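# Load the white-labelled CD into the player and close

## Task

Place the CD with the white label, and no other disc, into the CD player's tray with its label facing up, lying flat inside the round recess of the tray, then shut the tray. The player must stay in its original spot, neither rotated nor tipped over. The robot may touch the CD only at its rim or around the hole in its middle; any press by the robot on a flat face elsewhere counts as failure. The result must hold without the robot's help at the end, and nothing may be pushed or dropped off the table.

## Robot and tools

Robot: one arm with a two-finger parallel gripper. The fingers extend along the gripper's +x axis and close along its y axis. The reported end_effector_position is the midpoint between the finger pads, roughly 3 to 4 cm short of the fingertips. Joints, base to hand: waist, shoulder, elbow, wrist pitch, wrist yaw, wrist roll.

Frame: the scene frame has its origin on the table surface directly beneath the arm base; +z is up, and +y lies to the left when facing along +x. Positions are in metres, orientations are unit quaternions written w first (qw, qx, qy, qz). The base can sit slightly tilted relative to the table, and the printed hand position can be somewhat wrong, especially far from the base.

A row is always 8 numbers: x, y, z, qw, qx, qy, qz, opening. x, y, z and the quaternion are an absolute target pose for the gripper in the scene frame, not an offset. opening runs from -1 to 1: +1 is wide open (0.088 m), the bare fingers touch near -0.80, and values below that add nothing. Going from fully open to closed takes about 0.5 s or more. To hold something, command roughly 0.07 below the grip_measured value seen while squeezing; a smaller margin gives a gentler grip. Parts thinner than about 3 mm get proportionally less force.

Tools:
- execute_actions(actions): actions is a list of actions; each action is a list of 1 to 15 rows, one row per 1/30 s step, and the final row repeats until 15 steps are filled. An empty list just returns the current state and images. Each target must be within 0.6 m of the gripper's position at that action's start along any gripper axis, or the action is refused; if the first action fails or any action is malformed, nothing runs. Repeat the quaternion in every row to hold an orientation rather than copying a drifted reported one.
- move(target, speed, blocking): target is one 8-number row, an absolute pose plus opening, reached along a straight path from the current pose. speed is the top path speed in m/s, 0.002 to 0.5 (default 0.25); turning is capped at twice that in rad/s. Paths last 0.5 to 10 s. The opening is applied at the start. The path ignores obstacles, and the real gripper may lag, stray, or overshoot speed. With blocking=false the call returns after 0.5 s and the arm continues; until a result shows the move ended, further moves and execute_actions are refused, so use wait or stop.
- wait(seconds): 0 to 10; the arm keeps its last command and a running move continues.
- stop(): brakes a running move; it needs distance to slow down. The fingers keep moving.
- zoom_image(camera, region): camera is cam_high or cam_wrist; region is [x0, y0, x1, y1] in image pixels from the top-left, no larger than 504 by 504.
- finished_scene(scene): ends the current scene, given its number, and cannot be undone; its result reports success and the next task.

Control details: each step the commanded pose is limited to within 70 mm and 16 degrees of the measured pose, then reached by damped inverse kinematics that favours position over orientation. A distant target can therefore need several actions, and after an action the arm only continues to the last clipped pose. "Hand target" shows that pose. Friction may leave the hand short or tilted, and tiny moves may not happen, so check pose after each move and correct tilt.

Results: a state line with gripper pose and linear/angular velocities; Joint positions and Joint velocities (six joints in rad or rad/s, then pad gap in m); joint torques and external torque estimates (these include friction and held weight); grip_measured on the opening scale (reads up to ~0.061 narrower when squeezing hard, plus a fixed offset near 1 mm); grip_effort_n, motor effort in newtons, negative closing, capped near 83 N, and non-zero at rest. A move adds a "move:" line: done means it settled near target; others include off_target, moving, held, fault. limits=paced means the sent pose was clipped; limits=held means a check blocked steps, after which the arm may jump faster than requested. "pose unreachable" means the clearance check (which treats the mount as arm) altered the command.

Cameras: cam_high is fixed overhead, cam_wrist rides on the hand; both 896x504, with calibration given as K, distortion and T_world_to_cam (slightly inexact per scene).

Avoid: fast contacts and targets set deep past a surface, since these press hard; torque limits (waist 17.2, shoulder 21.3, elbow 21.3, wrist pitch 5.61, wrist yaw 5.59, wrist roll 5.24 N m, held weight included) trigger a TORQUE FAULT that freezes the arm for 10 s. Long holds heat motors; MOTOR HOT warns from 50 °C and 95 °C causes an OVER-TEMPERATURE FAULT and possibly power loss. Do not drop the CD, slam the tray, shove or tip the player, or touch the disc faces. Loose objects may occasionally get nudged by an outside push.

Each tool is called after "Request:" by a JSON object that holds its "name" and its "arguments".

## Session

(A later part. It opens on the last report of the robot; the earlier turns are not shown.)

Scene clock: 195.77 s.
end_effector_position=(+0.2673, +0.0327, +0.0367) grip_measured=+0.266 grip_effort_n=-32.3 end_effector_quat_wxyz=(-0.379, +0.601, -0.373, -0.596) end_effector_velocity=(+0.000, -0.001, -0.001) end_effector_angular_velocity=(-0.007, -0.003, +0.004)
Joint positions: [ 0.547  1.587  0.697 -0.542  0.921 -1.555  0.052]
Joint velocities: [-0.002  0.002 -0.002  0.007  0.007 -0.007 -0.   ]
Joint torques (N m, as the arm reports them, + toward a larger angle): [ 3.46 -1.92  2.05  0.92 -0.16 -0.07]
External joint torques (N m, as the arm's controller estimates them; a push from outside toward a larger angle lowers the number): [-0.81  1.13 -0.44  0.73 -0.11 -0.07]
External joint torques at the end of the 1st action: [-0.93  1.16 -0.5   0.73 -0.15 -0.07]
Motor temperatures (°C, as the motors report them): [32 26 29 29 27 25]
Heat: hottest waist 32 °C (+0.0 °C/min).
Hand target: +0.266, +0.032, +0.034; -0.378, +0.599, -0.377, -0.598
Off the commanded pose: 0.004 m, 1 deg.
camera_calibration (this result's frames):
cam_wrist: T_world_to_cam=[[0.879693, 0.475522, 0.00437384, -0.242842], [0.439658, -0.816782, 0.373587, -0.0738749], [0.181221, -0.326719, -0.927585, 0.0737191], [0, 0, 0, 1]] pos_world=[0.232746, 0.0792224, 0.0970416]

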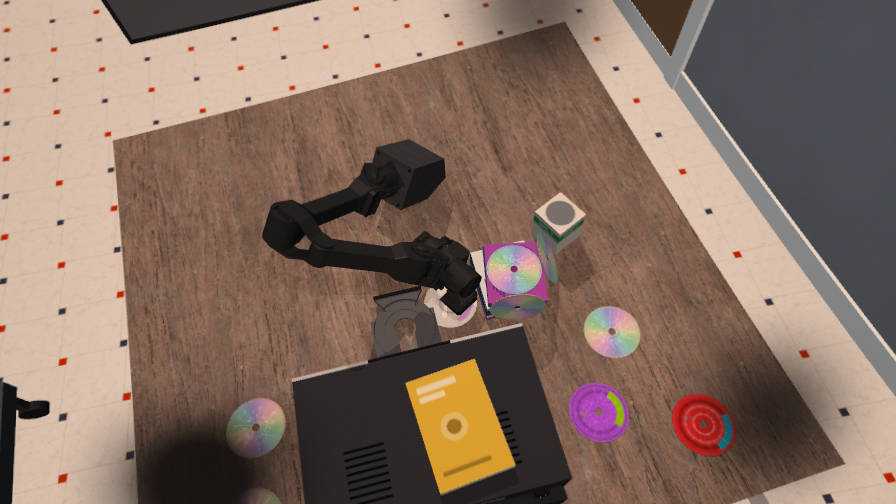

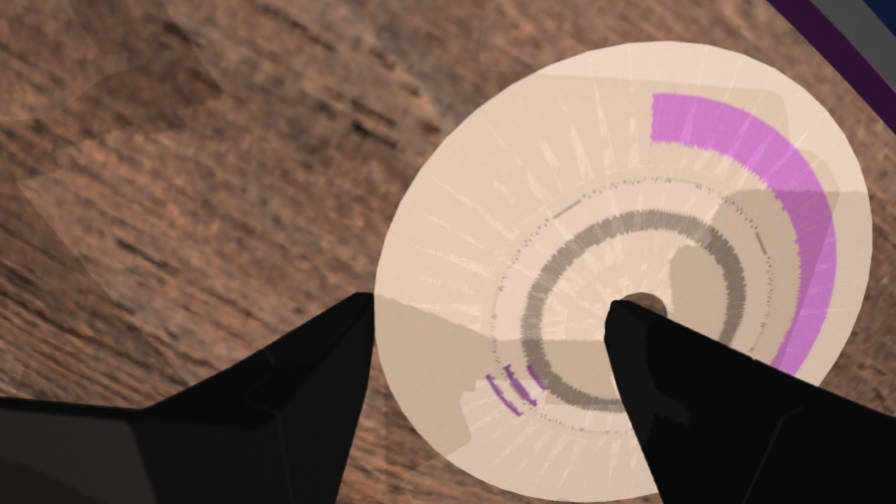

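Request:
{"name": "execute_actions", "arguments": {"actions": [[[0.2655,0.032,0.0335,0.378,-0.5985,0.3766,0.5975,0.255],[0.2655,0.032,0.0335,0.378,-0.5985,0.3766,0.5975,0.25]]]}}

Request:
{"name": "zoom_image", "arguments": {"camera": "cam_wrist", "region": [560,250,720,380]}}

Scene clock: 203.80 s.
end_effector_position=(+0.2673, +0.0327, +0.0367) grip_measured=+0.257 grip_effort_n=-37.4 end_effector_quat_wxyz=(-0.379, +0.601, -0.373, -0.596) end_effector_velocity=(-0.000, +0.001, -0.000) end_effector_angular_velocity=(+0.007, +0.001, +0.000)
Joint positions: [ 0.547  1.587  0.697 -0.542  0.921 -1.555  0.052]
Joint velocities: [-0.002 -0.002 -0.002  0.007 -0.007 -0.007 -0.   ]
Joint torques (N m, as the arm reports them, + toward a larger angle): [ 3.34 -1.89  2.04  0.92 -0.17 -0.05]
External joint torques (N m, as the arm's controller estimates them; a push from outside toward a larger angle lowers the number): [-0.95  1.22 -0.5   0.73 -0.12 -0.05]
Motor temperatures (°C, as the motors report them): [31 26 29 30 27 25]
Heat: hottest waist 31 °C (-1.0 °C/min).
Hand target: +0.266, +0.032, +0.034; -0.378, +0.598, -0.377, -0.598
Off the commanded pose: 0.004 m, 1 deg.
camera_calibration (this result's frames):
cam_wrist: T_world_to_cam=[[0.879693, 0.475522, 0.00437384, -0.242842], [0.439658, -0.816782, 0.373587, -0.0738749], [0.181221, -0.326719, -0.927585, 0.0737191], [0, 0, 0, 1]] pos_world=[0.232746, 0.0792224, 0.0970416]

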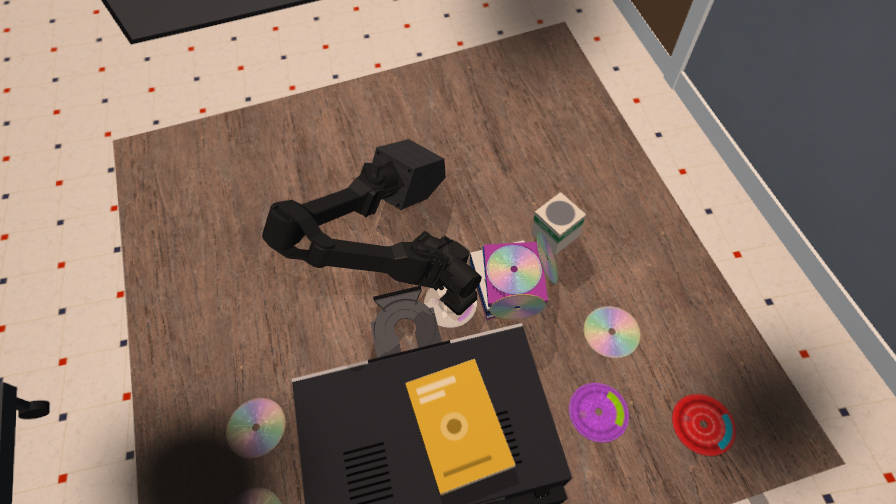

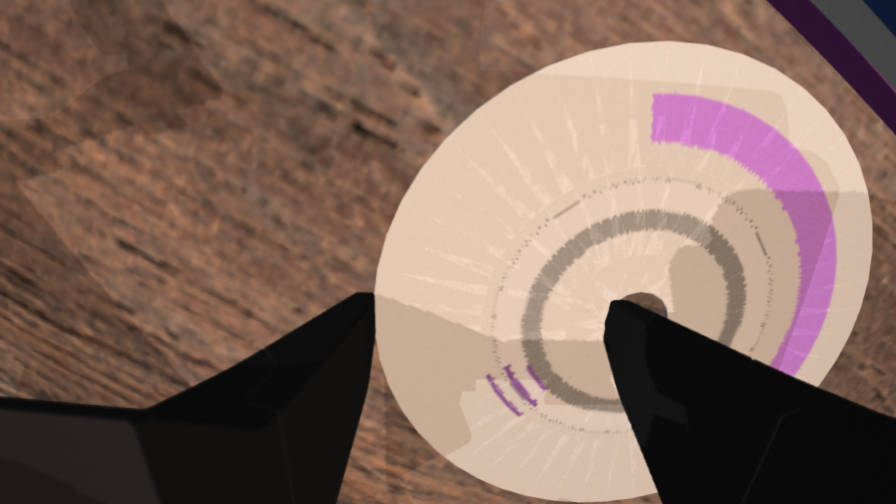

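Region (560, 250, 720, 380) of cam_wrist's 896x504 image, scaled by 3.150, with more detail than that image has; it fills the top 410 rows of this view, and the rest is white.

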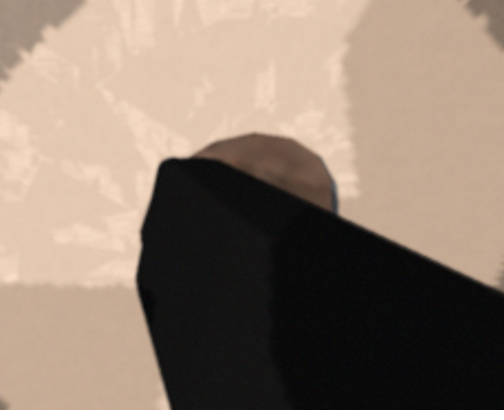

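Effort is rising; test a slow lift.

Request:
{"name": "move", "arguments": {"target": [0.266,0.032,0.047,0.379,-0.600,0.374,0.596,0.25], "speed": 0.008}}

Scene clock: 209.33 s.
end_effector_position=(+0.2619, +0.0323, +0.0440) grip_measured=+0.253 grip_effort_n=-18.8 end_effector_quat_wxyz=(-0.373, +0.599, -0.374, -0.601) end_effector_velocity=(-0.002, -0.000, -0.000) end_effector_angular_velocity=(+0.003, +0.009, +0.026)
Joint positions: [ 0.577  1.581  0.707 -0.618  0.921 -1.497  0.051]
Joint velocities: [-0.002 -0.002 -0.002 -0.007 -0.007 -0.022 -0.   ]
Joint torques (N m, as the arm reports them, + toward a larger angle): [ 4.69 -2.94  4.07 -0.04  0.01  0.1 ]
External joint torques (N m, as the arm's controller estimates them; a push from outside toward a larger angle lowers the number): [ 0.43  0.02  1.51 -0.19  0.07  0.1 ]
Motor temperatures (°C, as the motors report them): [31 26 29 30 27 25]
Heat: hottest waist 31 °C (-1.0 °C/min).
Hand target: +0.266, +0.032, +0.047; -0.379, +0.600, -0.374, -0.596
Off the commanded pose: 0.005 m, 1 deg.
move: done
camera_calibration (this result's frames):
cam_wrist: T_world_to_cam=[[0.876025, 0.482193, -0.00830901, -0.236661], [0.450568, -0.812184, 0.370601, -0.0774571], [0.171953, -0.3284, -0.928755, 0.0839264], [0, 0, 0, 1]] pos_world=[0.227789, 0.0787682, 0.104686]

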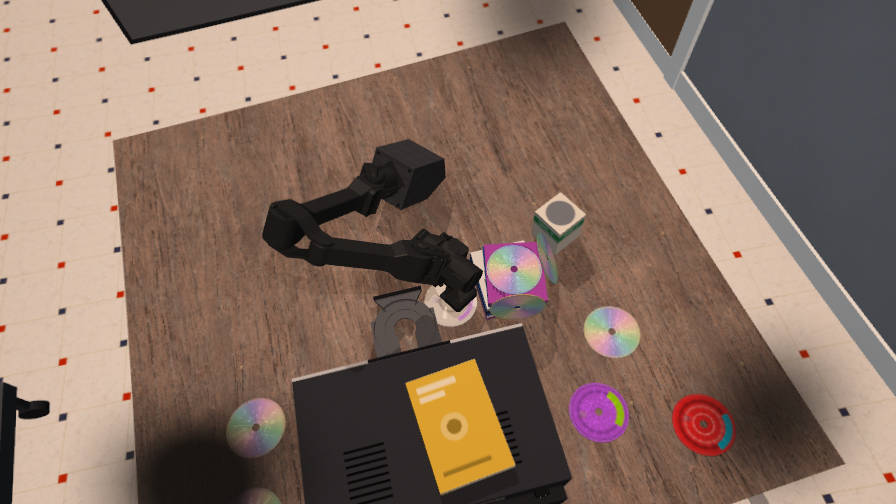

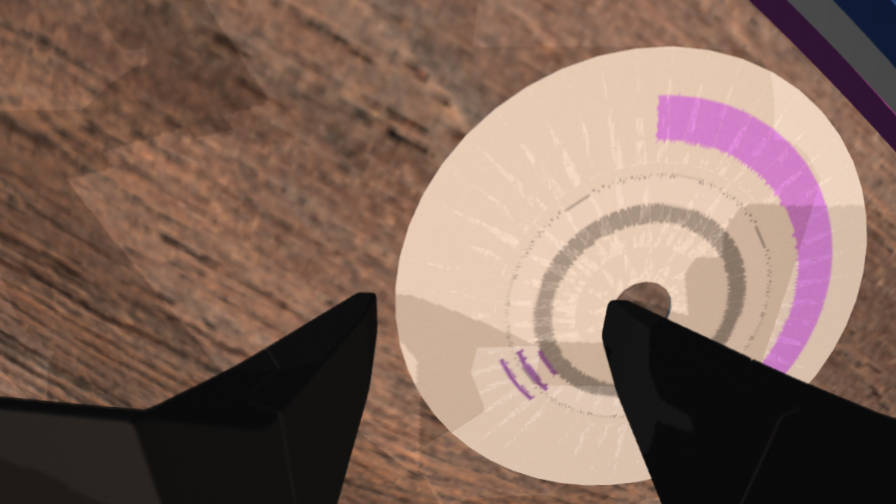

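Request:
{"name": "execute_actions", "arguments": {"actions": [[[0.266,0.032,0.047,0.3773,-0.598,0.3773,0.598,0.45]],[[0.2655,0.0315,0.043,0.3773,-0.598,0.3773,0.598,0.45]],[[0.265,0.0315,0.040,0.3773,-0.598,0.3773,0.598,0.45]]]}}

Request:
{"name": "zoom_image", "arguments": {"camera": "cam_wrist", "region": [300,260,420,360]}}

Scene clock: 227.87 s.
end_effector_position=(+0.2678, +0.0316, +0.0417) grip_measured=+0.447 grip_effort_n=16.5 end_effector_quat_wxyz=(-0.381, +0.598, -0.378, -0.595) end_effector_velocity=(-0.001, +0.003, -0.000) end_effector_angular_velocity=(+0.020, +0.008, -0.014)
Joint positions: [ 0.56   1.581  0.713 -0.588  0.921 -1.516  0.061]
Joint velocities: [-0.002 -0.002 -0.002  0.007 -0.022  0.007 -0.   ]
Joint torques (N m, as the arm reports them, + toward a larger angle): [ 4.04 -1.98  2.03  0.34 -0.1  -0.06]
External joint torques (N m, as the arm's controller estimates them; a push from outside toward a larger angle lowers the number): [-0.26  1.04 -0.52  0.16 -0.03 -0.06]
External joint torques at the end of the 1st action: [ 0.36  0.82  1.45 -0.21  0.02  0.15]
External joint torques at the end of the 2nd action: [-0.2   0.95  0.08  0.18 -0.01 -0.12]
Motor temperatures (°C, as the motors report them): [33 27 30 29 27 25]
Heat: hottest waist 33 °C (+1.0 °C/min).
Hand target: +0.265, +0.032, +0.040; -0.377, +0.598, -0.377, -0.598
Off the commanded pose: 0.003 m, 1 deg.
camera_calibration (this result's frames):
cam_wrist: T_world_to_cam=[[0.88523, 0.465153, 0.000405151, -0.243767], [0.431656, -0.821806, 0.371897, -0.0744682], [0.173322, -0.32904, -0.928274, 0.0801573], [0, 0, 0, 1]] pos_world=[0.234042, 0.0785654, 0.102201]

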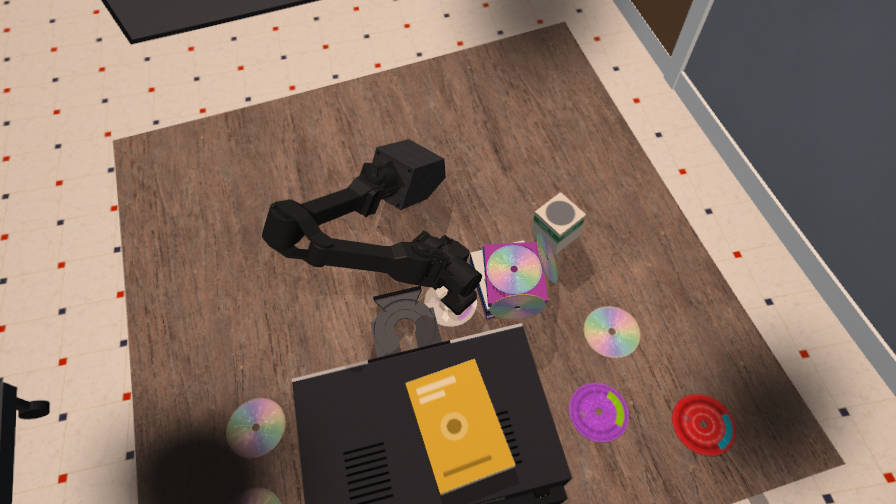

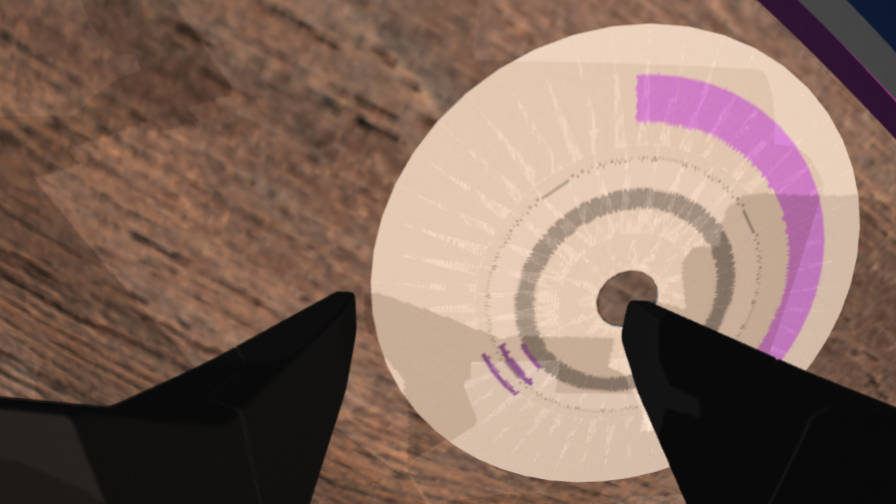

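Region (300, 260, 420, 360) of cam_wrist's 896x504 image, scaled by 4.200, with more detail than that image has.

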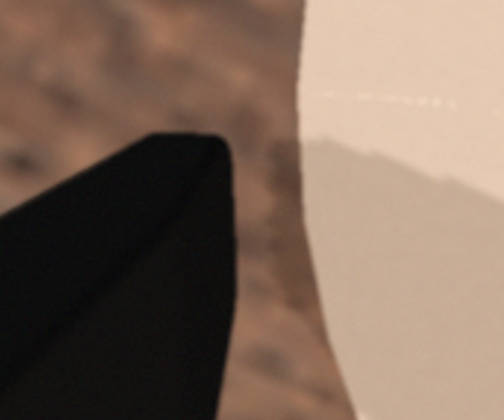

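Request:
{"name": "execute_actions", "arguments": {"actions": [[[0.2628,0.0345,0.040,0.3755,-0.597,0.379,0.599,0.45]],[[0.2628,0.0345,0.038,0.3755,-0.597,0.379,0.599,0.45]]]}}

Scene clock: 234.50 s.
end_effector_position=(+0.2660, +0.0341, +0.0398) grip_measured=+0.447 grip_effort_n=16.5 end_effector_quat_wxyz=(-0.381, +0.596, -0.380, -0.596) end_effector_velocity=(-0.003, +0.001, -0.000) end_effector_angular_velocity=(+0.016, +0.016, +0.012)
Joint positions: [ 0.562  1.596  0.711 -0.581  0.921 -1.504  0.061]
Joint velocities: [-0.002 -0.002 -0.002 -0.007 -0.022 -0.007 -0.   ]
Joint torques (N m, as the arm reports them, + toward a larger angle): [ 4.18 -1.74  1.88  0.38 -0.09 -0.04]
External joint torques (N m, as the arm's controller estimates them; a push from outside toward a larger angle lowers the number): [-0.15  1.32 -0.61  0.22 -0.03 -0.04]
External joint torques at the end of the 1st action: [ 0.42  1.31 -0.36 -0.21 -0.01  0.08]
Motor temperatures (°C, as the motors report them): [33 27 30 29 27 25]
Heat: hottest waist 33 °C (+1.0 °C/min).
Hand target: +0.263, +0.035, +0.038; -0.376, +0.597, -0.379, -0.599
Off the commanded pose: 0.004 m, 1 deg.
camera_calibration (this result's frames):
cam_wrist: T_world_to_cam=[[0.886618, 0.462481, -0.00439109, -0.243449], [0.430779, -0.822313, 0.371794, -0.0706213], [0.168337, -0.331531, -0.928305, 0.0809628], [0, 0, 0, 1]] pos_world=[0.232639, 0.0813592, 0.100346]

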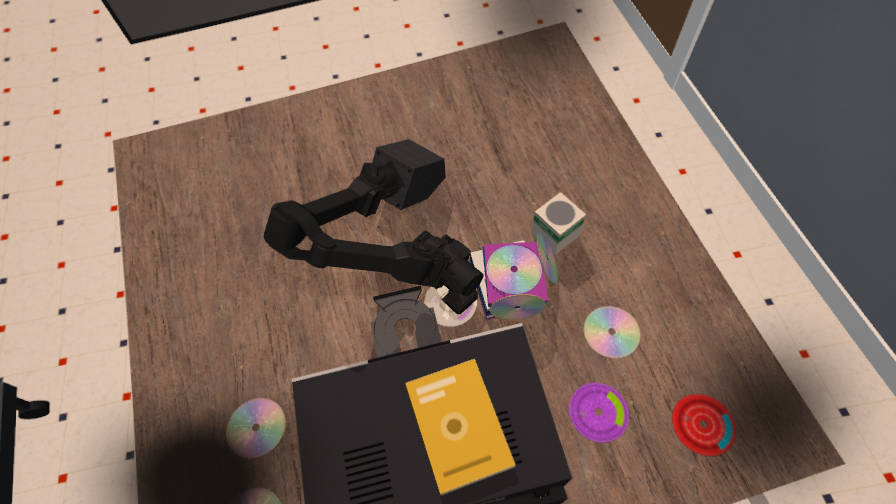

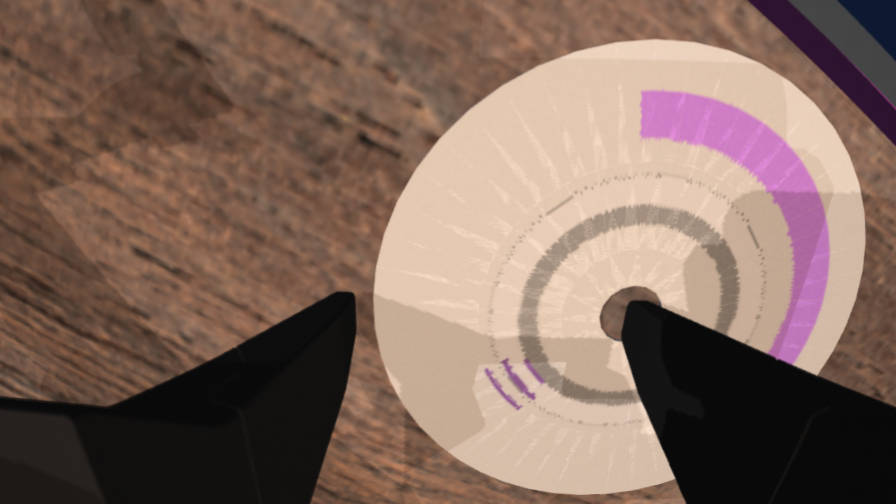

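Request:
{"name": "execute_actions", "arguments": {"actions": [[[0.2625,0.0345,0.0355,0.3755,-0.597,0.379,0.599,0.44]],[[0.2625,0.0345,0.0335,0.3755,-0.597,0.379,0.599,0.44]],[[0.2625,0.0345,0.032,0.3755,-0.597,0.379,0.599,0.44]]]}}

Scene clock: 240.03 s.
end_effector_position=(+0.2653, +0.0346, +0.0364) grip_measured=+0.443 grip_effort_n=-15.1 end_effector_quat_wxyz=(-0.379, +0.600, -0.376, -0.596) end_effector_velocity=(-0.004, -0.001, -0.001) end_effector_angular_velocity=(+0.002, +0.011, +0.030)
Joint positions: [ 0.553  1.598  0.697 -0.547  0.922 -1.533  0.061]
Joint velocities: [-0.002 -0.002 -0.007 -0.007 -0.007 -0.022 -0.   ]
Joint torques (N m, as the arm reports them, + toward a larger angle): [ 3.22 -1.41  1.83  1.09 -0.21 -0.2 ]
External joint torques (N m, as the arm's controller estimates them; a push from outside toward a larger angle lowers the number): [-1.11  1.65 -0.58  0.94 -0.15 -0.2 ]
External joint torques at the end of the 1st action: [-0.27  1.33 -0.65  0.2  -0.06 -0.03]
External joint torques at the end of the 2nd action: [-0.68  1.48 -0.62  0.57 -0.09 -0.13]
Motor temperatures (°C, as the motors report them): [33 27 30 29 27 25]
Heat: hottest waist 33 °C (+1.0 °C/min).
Hand target: +0.262, +0.034, +0.032; -0.376, +0.597, -0.379, -0.599
Off the commanded pose: 0.005 m, 1 deg.
camera_calibration (this result's frames):
cam_wrist: T_world_to_cam=[[0.882512, 0.47029, -0.0000300485, -0.242425], [0.436143, -0.81841, 0.374144, -0.0702954], [0.175932, -0.3302, -0.927371, 0.0759424], [0, 0, 0, 1]] pos_world=[0.231241, 0.0815555, 0.0967201]

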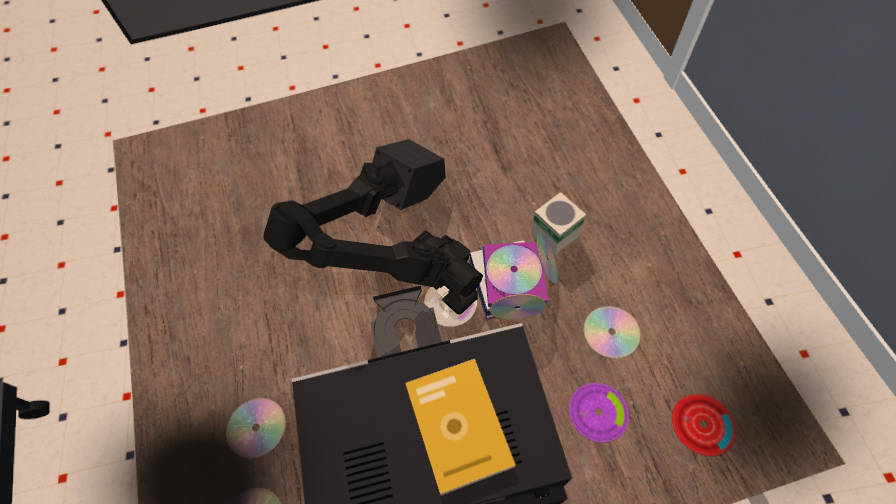

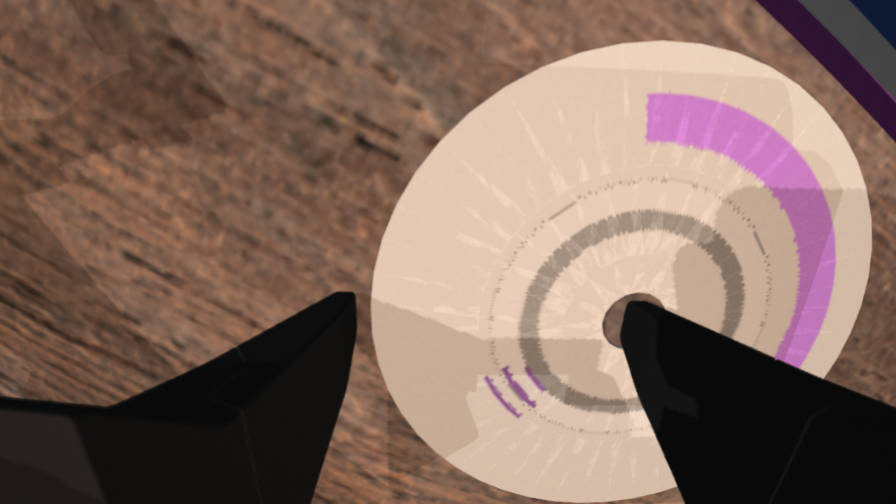

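Request:
{"name": "execute_actions", "arguments": {"actions": [[[0.2625,0.0345,0.032,0.3755,-0.597,0.379,0.599,0.42],[0.2625,0.0345,0.032,0.3755,-0.597,0.379,0.599,0.40],[0.2625,0.0345,0.032,0.3755,-0.597,0.379,0.599,0.38],[0.2625,0.0345,0.032,0.3755,-0.597,0.379,0.599,0.36],[0.2625,0.0345,0.032,0.3755,-0.597,0.379,0.599,0.34],[0.2625,0.0345,0.032,0.3755,-0.597,0.379,0.599,0.32]],[[0.2625,0.0345,0.032,0.3755,-0.597,0.379,0.599,0.31],[0.2625,0.0345,0.032,0.3755,-0.597,0.379,0.599,0.30],[0.2625,0.0345,0.032,0.3755,-0.597,0.379,0.599,0.295],[0.2625,0.0345,0.032,0.3755,-0.597,0.379,0.599,0.29],[0.2625,0.0345,0.032,0.3755,-0.597,0.379,0.599,0.285],[0.2625,0.0345,0.032,0.3755,-0.597,0.379,0.599,0.28],[0.2625,0.0345,0.032,0.3755,-0.597,0.379,0.599,0.275]]]}}

Request:
{"name": "zoom_image", "arguments": {"camera": "cam_wrist", "region": [560,250,720,380]}}

Scene clock: 255.20 s.
end_effector_position=(+0.2660, +0.0351, +0.0365) grip_measured=+0.281 grip_effort_n=-27.2 end_effector_quat_wxyz=(-0.380, +0.600, -0.375, -0.595) end_effector_velocity=(-0.002, -0.004, +0.000) end_effector_angular_velocity=(-0.012, +0.007, +0.005)
Joint positions: [ 0.554  1.598  0.697 -0.542  0.923 -1.537  0.053]
Joint velocities: [-0.002 -0.007 -0.002 -0.022  0.007  0.007 -0.   ]
Joint torques (N m, as the arm reports them, + toward a larger angle): [ 3.07 -1.39  1.78  0.79 -0.21 -0.06]
External joint torques (N m, as the arm's controller estimates them; a push from outside toward a larger angle lowers the number): [-1.24  1.73 -0.67  0.63 -0.16 -0.06]
External joint torques at the end of the 1st action: [-1.04  1.57 -0.61  0.58 -0.15 -0.02]
Motor temperatures (°C, as the motors report them): [32 26 29 30 27 25]
Heat: hottest waist 32 °C (+0.0 °C/min).
Hand target: +0.262, +0.034, +0.032; -0.376, +0.597, -0.379, -0.599
Off the commanded pose: 0.006 m, 1 deg.
camera_calibration (this result's frames):
cam_wrist: T_world_to_cam=[[0.882211, 0.470842, 0.00333248, -0.243303], [0.43549, -0.818622, 0.374443, -0.0701275], [0.179032, -0.328886, -0.927244, 0.0752267], [0, 0, 0, 1]] pos_world=[0.231716, 0.0818905, 0.0968231]

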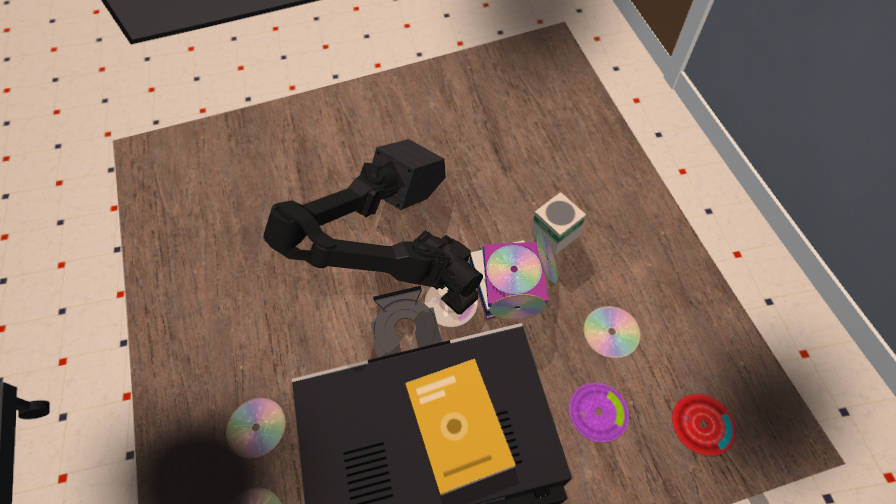

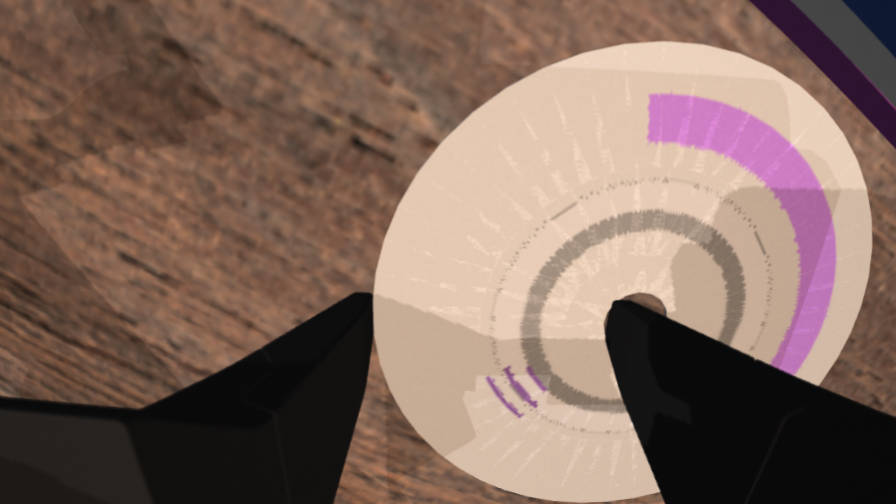

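Region (560, 250, 720, 380) of cam_wrist's 896x504 image, scaled by 3.150, with more detail than that image has; it fills the top 410 rows of this view, and the rest is white.

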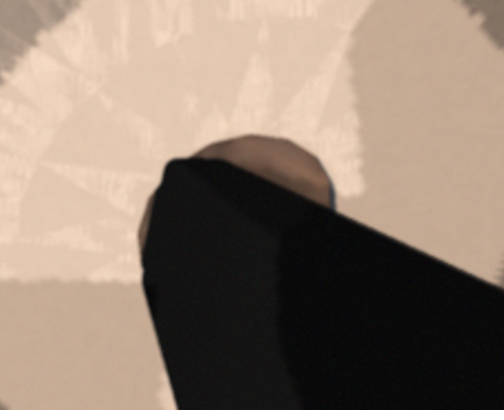

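Request:
{"name": "execute_actions", "arguments": {"actions": [[[0.2625,0.0345,0.032,0.3755,-0.597,0.379,0.599,0.27],[0.2625,0.0345,0.032,0.3755,-0.597,0.379,0.599,0.265]],[[0.266,0.035,0.0365,0.380,-0.600,0.375,0.595,0.265]],[[0.268,0.035,0.038,0.3836,-0.6012,0.3734,0.5927,0.265]],[[0.270,0.035,0.040,0.385,-0.602,0.373,0.591,0.265]]]}}

Scene clock: 263.73 s.
end_effector_position=(+0.2663, +0.0352, +0.0373) grip_measured=+0.269 grip_effort_n=-24.0 end_effector_quat_wxyz=(-0.380, +0.601, -0.374, -0.595) end_effector_velocity=(-0.002, -0.000, -0.000) end_effector_angular_velocity=(+0.003, +0.009, -0.003)
Joint positions: [ 0.556  1.595  0.697 -0.544  0.923 -1.537  0.052]
Joint velocities: [-0.002 -0.002 -0.002 -0.007 -0.007  0.007  0.   ]
Joint torques (N m, as the arm reports them, + toward a larger angle): [ 4.68 -2.94  3.83 -0.05  0.01  0.06]
External joint torques (N m, as the arm's controller estimates them; a push from outside toward a larger angle lowers the number): [ 0.36  0.12  1.38 -0.22  0.07  0.06]
External joint torques at the end of the 1st action: [-1.16  1.69 -0.64  0.59 -0.16 -0.07]
External joint torques at the end of the 2nd action: [-0.11  0.76  0.31  0.14 -0.04  0.  ]
External joint torques at the end of the 3rd action: [ 0.11  0.25  0.52  0.38  0.   -0.09]
Motor temperatures (°C, as the motors report them): [32 26 29 30 27 25]
Heat: hottest waist 32 °C (+1.0 °C/min).
Hand target: +0.270, +0.035, +0.040; -0.385, +0.602, -0.373, -0.591
Off the commanded pose: 0.005 m, 1 deg.
camera_calibration (this result's frames):
cam_wrist: T_world_to_cam=[[0.88137, 0.47239, 0.00590388, -0.243542], [0.436136, -0.818403, 0.374168, -0.0706359], [0.181585, -0.327206, -0.927342, 0.0752658], [0, 0, 0, 1]] pos_world=[0.23179, 0.0818656, 0.0976647]

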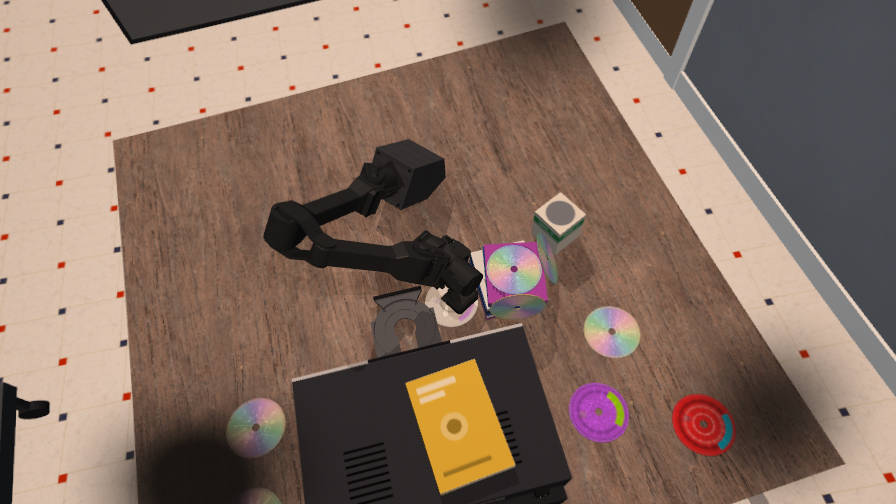

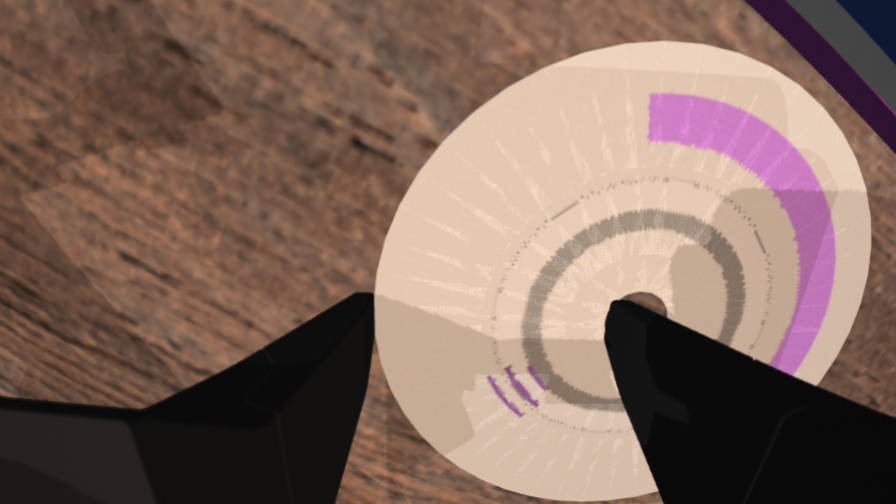

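Request:
{"name": "execute_actions", "arguments": {"actions": [[[0.270,0.035,0.0405,0.385,-0.602,0.373,0.591,0.265],[0.270,0.035,0.041,0.385,-0.602,0.373,0.591,0.265],[0.270,0.035,0.0415,0.385,-0.602,0.373,0.591,0.265]],[[0.270,0.035,0.042,0.385,-0.602,0.373,0.591,0.265],[0.270,0.035,0.0425,0.385,-0.602,0.373,0.591,0.265],[0.270,0.035,0.043,0.385,-0.602,0.373,0.591,0.265]]]}}

Scene clock: 271.13 s.
end_effector_position=(+0.2658, +0.0353, +0.0400) grip_measured=+0.268 grip_effort_n=-18.4 end_effector_quat_wxyz=(-0.379, +0.601, -0.373, -0.596) end_effector_velocity=(-0.001, +0.001, +0.001) end_effector_angular_velocity=(+0.019, +0.011, +0.019)
Joint positions: [ 0.566  1.594  0.703 -0.567  0.923 -1.522  0.052]
Joint velocities: [-0.002 -0.007  0.002 -0.007 -0.022 -0.022 -0.   ]
Joint torques (N m, as the arm reports them, + toward a larger angle): [ 4.71 -3.01  3.99 -0.08  0.05  0.11]
External joint torques (N m, as the arm's controller estimates them; a push from outside toward a larger angle lowers the number): [ 0.38  0.08  1.41 -0.28  0.11  0.11]
External joint torques at the end of the 1st action: [ 0.37  0.01  1.45 -0.17  0.08  0.13]
Motor temperatures (°C, as the motors report them): [32 27 30 30 27 25]
Heat: hottest waist 32 °C (+0.0 °C/min).
Hand target: +0.270, +0.035, +0.043; -0.385, +0.602, -0.373, -0.591
Off the commanded pose: 0.005 m, 1 deg.
camera_calibration (this result's frames):
cam_wrist: T_world_to_cam=[[0.880096, 0.474774, 0.00447268, -0.24291], [0.439022, -0.817337, 0.373122, -0.0721096], [0.180804, -0.32642, -0.927771, 0.0780842], [0, 0, 0, 1]] pos_world=[0.231324, 0.0818778, 0.100436]

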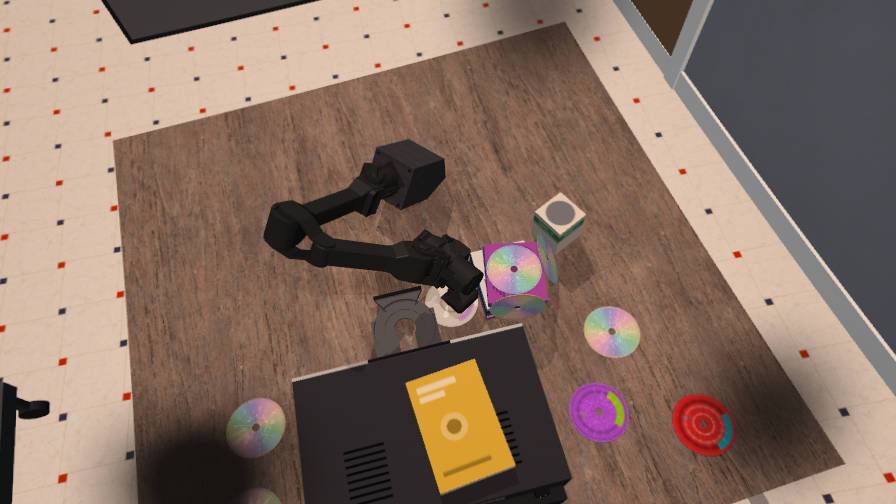

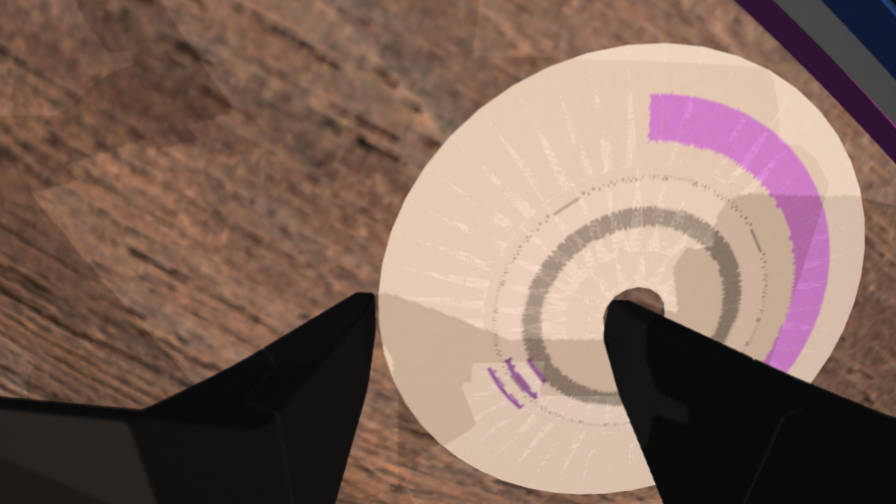

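Request:
{"name": "move", "arguments": {"target": [0.25,0.045,0.065,0.3773,-0.598,0.3773,0.598,0.45], "speed": 0.05}}

Request:
{"name": "move", "arguments": {"target": [0.248,0.055,0.055,0.8039,-0.1951,0.3749,0.4185,0.45], "speed": 0.15}}

Scene clock: 331.37 s.
end_effector_position=(+0.2482, +0.0434, +0.0634) grip_measured=+0.447 grip_effort_n=16.0 end_effector_quat_wxyz=(-0.376, +0.598, -0.378, -0.599) end_effector_velocity=(-0.004, -0.000, +0.001) end_effector_angular_velocity=(+0.005, +0.027, +0.034)
Joint positions: [ 0.69   1.607  0.723 -0.758  0.923 -1.299  0.061]
Joint velocities: [ 0.002  0.002  0.007 -0.037 -0.022 -0.007 -0.   ]
Joint torques (N m, as the arm reports them, + toward a larger angle): [ 4.46 -1.48  4.19 -0.06 -0.08  0.14]
External joint torques (N m, as the arm's controller estimates them; a push from outside toward a larger angle lowers the number): [ 0.21  1.21  1.37 -0.2  -0.03  0.15]
Motor temperatures (°C, as the motors report them): [34 28 30 29 27 25]
Heat: hottest waist 34 °C (+2.0 °C/min).
Hand target: +0.250, +0.045, +0.065; -0.378, +0.598, -0.377, -0.598
Off the commanded pose: 0.003 m, 0 deg.
move: done
camera_calibration (this result's frames):
cam_wrist: T_world_to_cam=[[0.880943, 0.473148, -0.00836231, -0.230628], [0.441947, -0.816275, 0.371993, -0.067146], [0.169182, -0.3314, -0.928198, 0.108674], [0, 0, 0, 1]] pos_world=[0.214459, 0.0903261, 0.12392]

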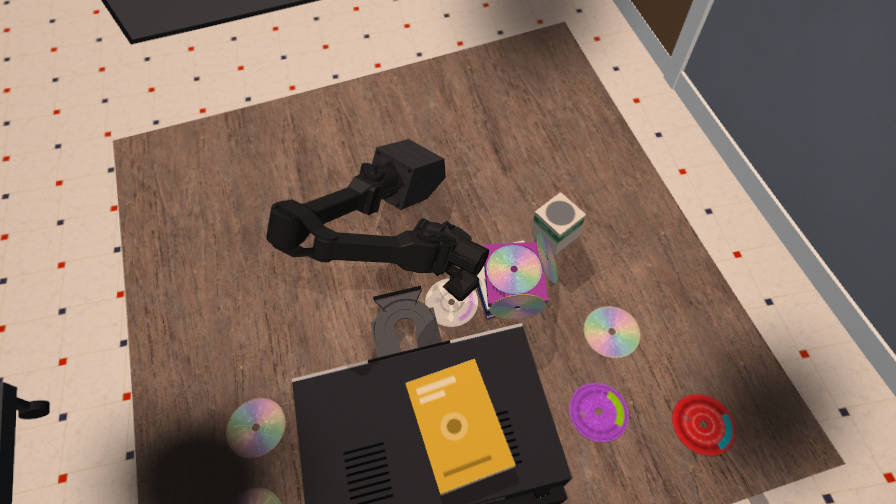

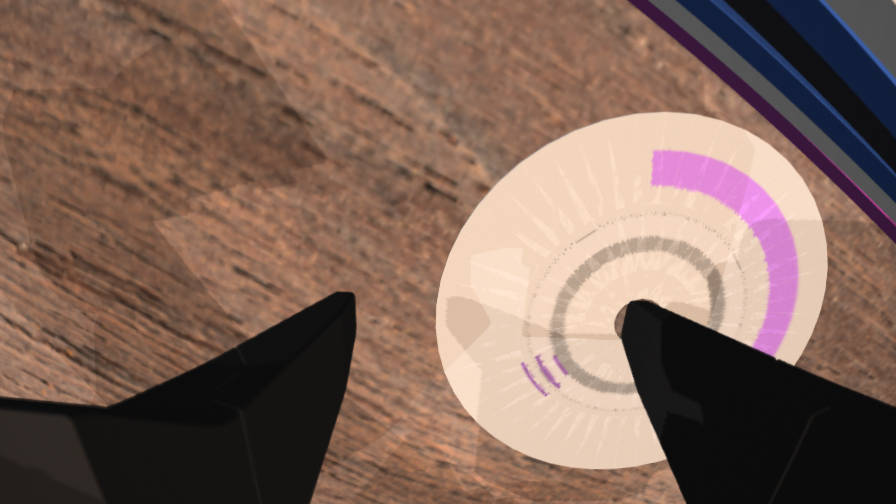

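Scene clock: 335.90 s.
end_effector_position=(+0.2484, +0.0553, +0.0544) grip_measured=+0.447 grip_effort_n=16.5 end_effector_quat_wxyz=(+0.801, -0.197, +0.379, +0.420) end_effector_velocity=(-0.001, -0.001, -0.000) end_effector_angular_velocity=(+0.002, -0.005, -0.002)
Joint positions: [ 0.39   1.077  0.196  0.148  0.333 -1.047  0.061]
Joint velocities: [-0.007 -0.007 -0.007  0.007 -0.007 -0.007  0.   ]
Joint torques (N m, as the arm reports them, + toward a larger angle): [ 1.84 -1.85  1.9   0.98 -0.54  0.2 ]
External joint torques (N m, as the arm's controller estimates them; a push from outside toward a larger angle lowers the number): [-0.35  0.   -0.79  0.26 -0.13  0.19]
Motor temperatures (°C, as the motors report them): [34 28 30 29 27 25]
Heat: hottest waist 34 °C (+1.0 °C/min).
Hand target: +0.247, +0.055, +0.054; +0.803, -0.193, +0.379, +0.419
Off the commanded pose: 0.001 m, 1 deg.
move: done
camera_calibration (this result's frames):
cam_wrist: T_world_to_cam=[[0.843238, -0.537086, 0.0221176, -0.172996], [-0.506437, -0.807565, -0.302259, 0.217555], [0.1802, 0.243675, -0.952969, 0.0710676], [0, 0, 0, 1]] pos_world=[0.243248, 0.065459, 0.137309]

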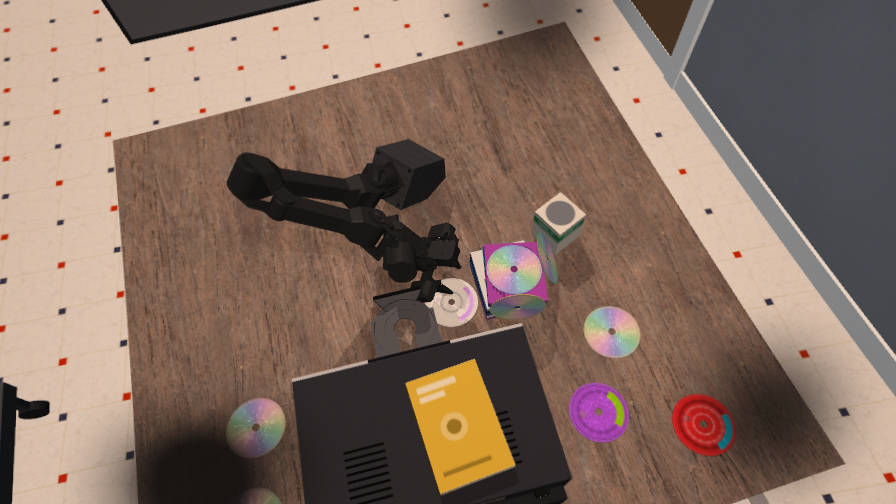

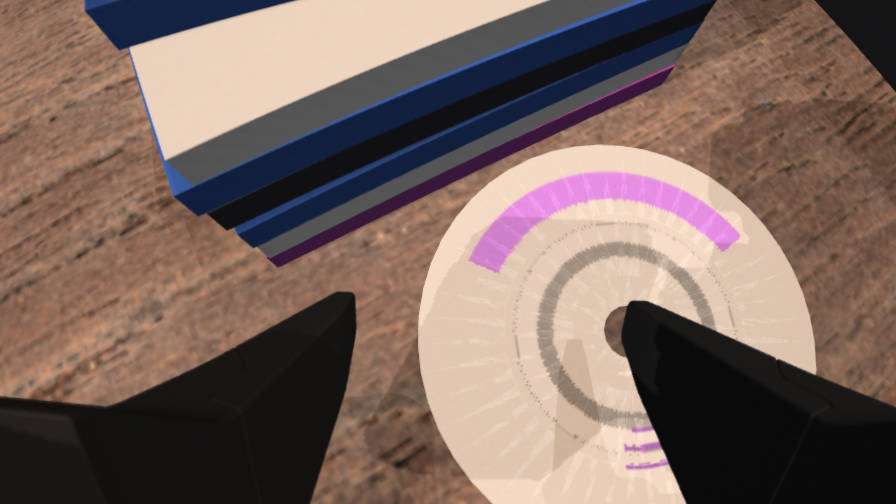

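Request:
{"name": "zoom_image", "arguments": {"camera": "cam_high", "region": [350,220,530,370]}}

Region (350, 220, 530, 370) of cam_high's 896x504 image, scaled by 2.800, with more detail than that image has.

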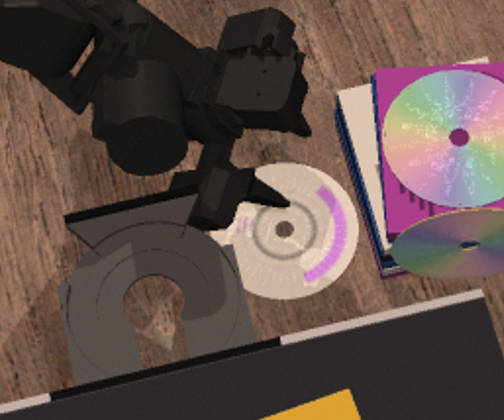

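Request:
{"name": "move", "arguments": {"target": [0.256,0.055,0.040,0.8039,-0.1951,0.3749,0.4185,0.45], "speed": 0.02}}

Scene clock: 343.93 s.
end_effector_position=(+0.2548, +0.0547, +0.0402) grip_measured=+0.447 grip_effort_n=16.5 end_effector_quat_wxyz=(+0.803, -0.196, +0.377, +0.418) end_effector_velocity=(+0.002, -0.000, -0.001) end_effector_angular_velocity=(+0.002, -0.009, -0.006)
Joint positions: [ 0.309  1.164  0.196  0.26   0.27  -1.102  0.061]
Joint velocities: [-0.007  0.007 -0.002  0.022 -0.007 -0.007 -0.   ]
Joint torques (N m, as the arm reports them, + toward a larger angle): [ 2.22 -1.1   2.79  0.94 -0.54 -0.09]
External joint torques (N m, as the arm's controller estimates them; a push from outside toward a larger angle lowers the number): [-0.17  1.06  0.63  0.28 -0.1  -0.1 ]
Motor temperatures (°C, as the motors report them): [33 27 30 29 27 25]
Heat: hottest waist 33 °C (+0.0 °C/min).
Hand target: +0.256, +0.055, +0.040; +0.804, -0.195, +0.375, +0.419
Off the commanded pose: 0.001 m, 0 deg.
move: done
camera_calibration (this result's frames):
cam_wrist: T_world_to_cam=[[0.840187, -0.541741, 0.0245511, -0.177467], [-0.509353, -0.803876, -0.307153, 0.216795], [0.186134, 0.245561, -0.951343, 0.0548497], [0, 0, 0, 1]] pos_world=[0.249321, 0.0646662, 0.123127]

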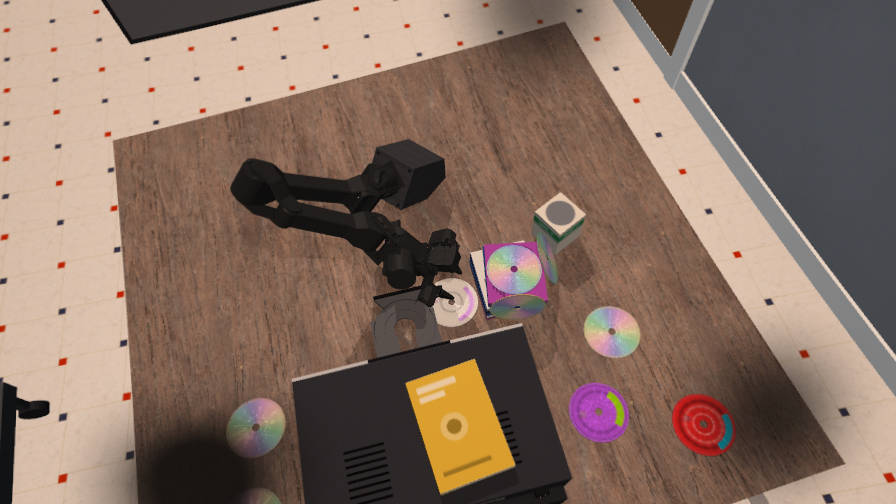

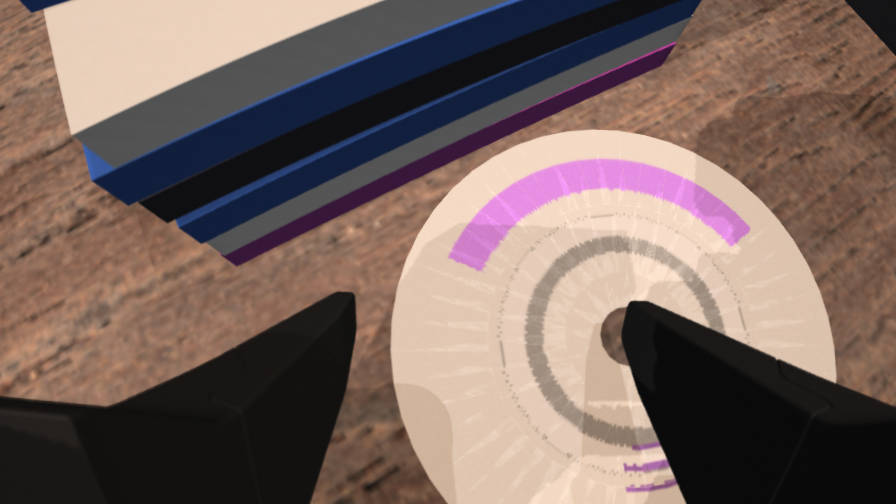

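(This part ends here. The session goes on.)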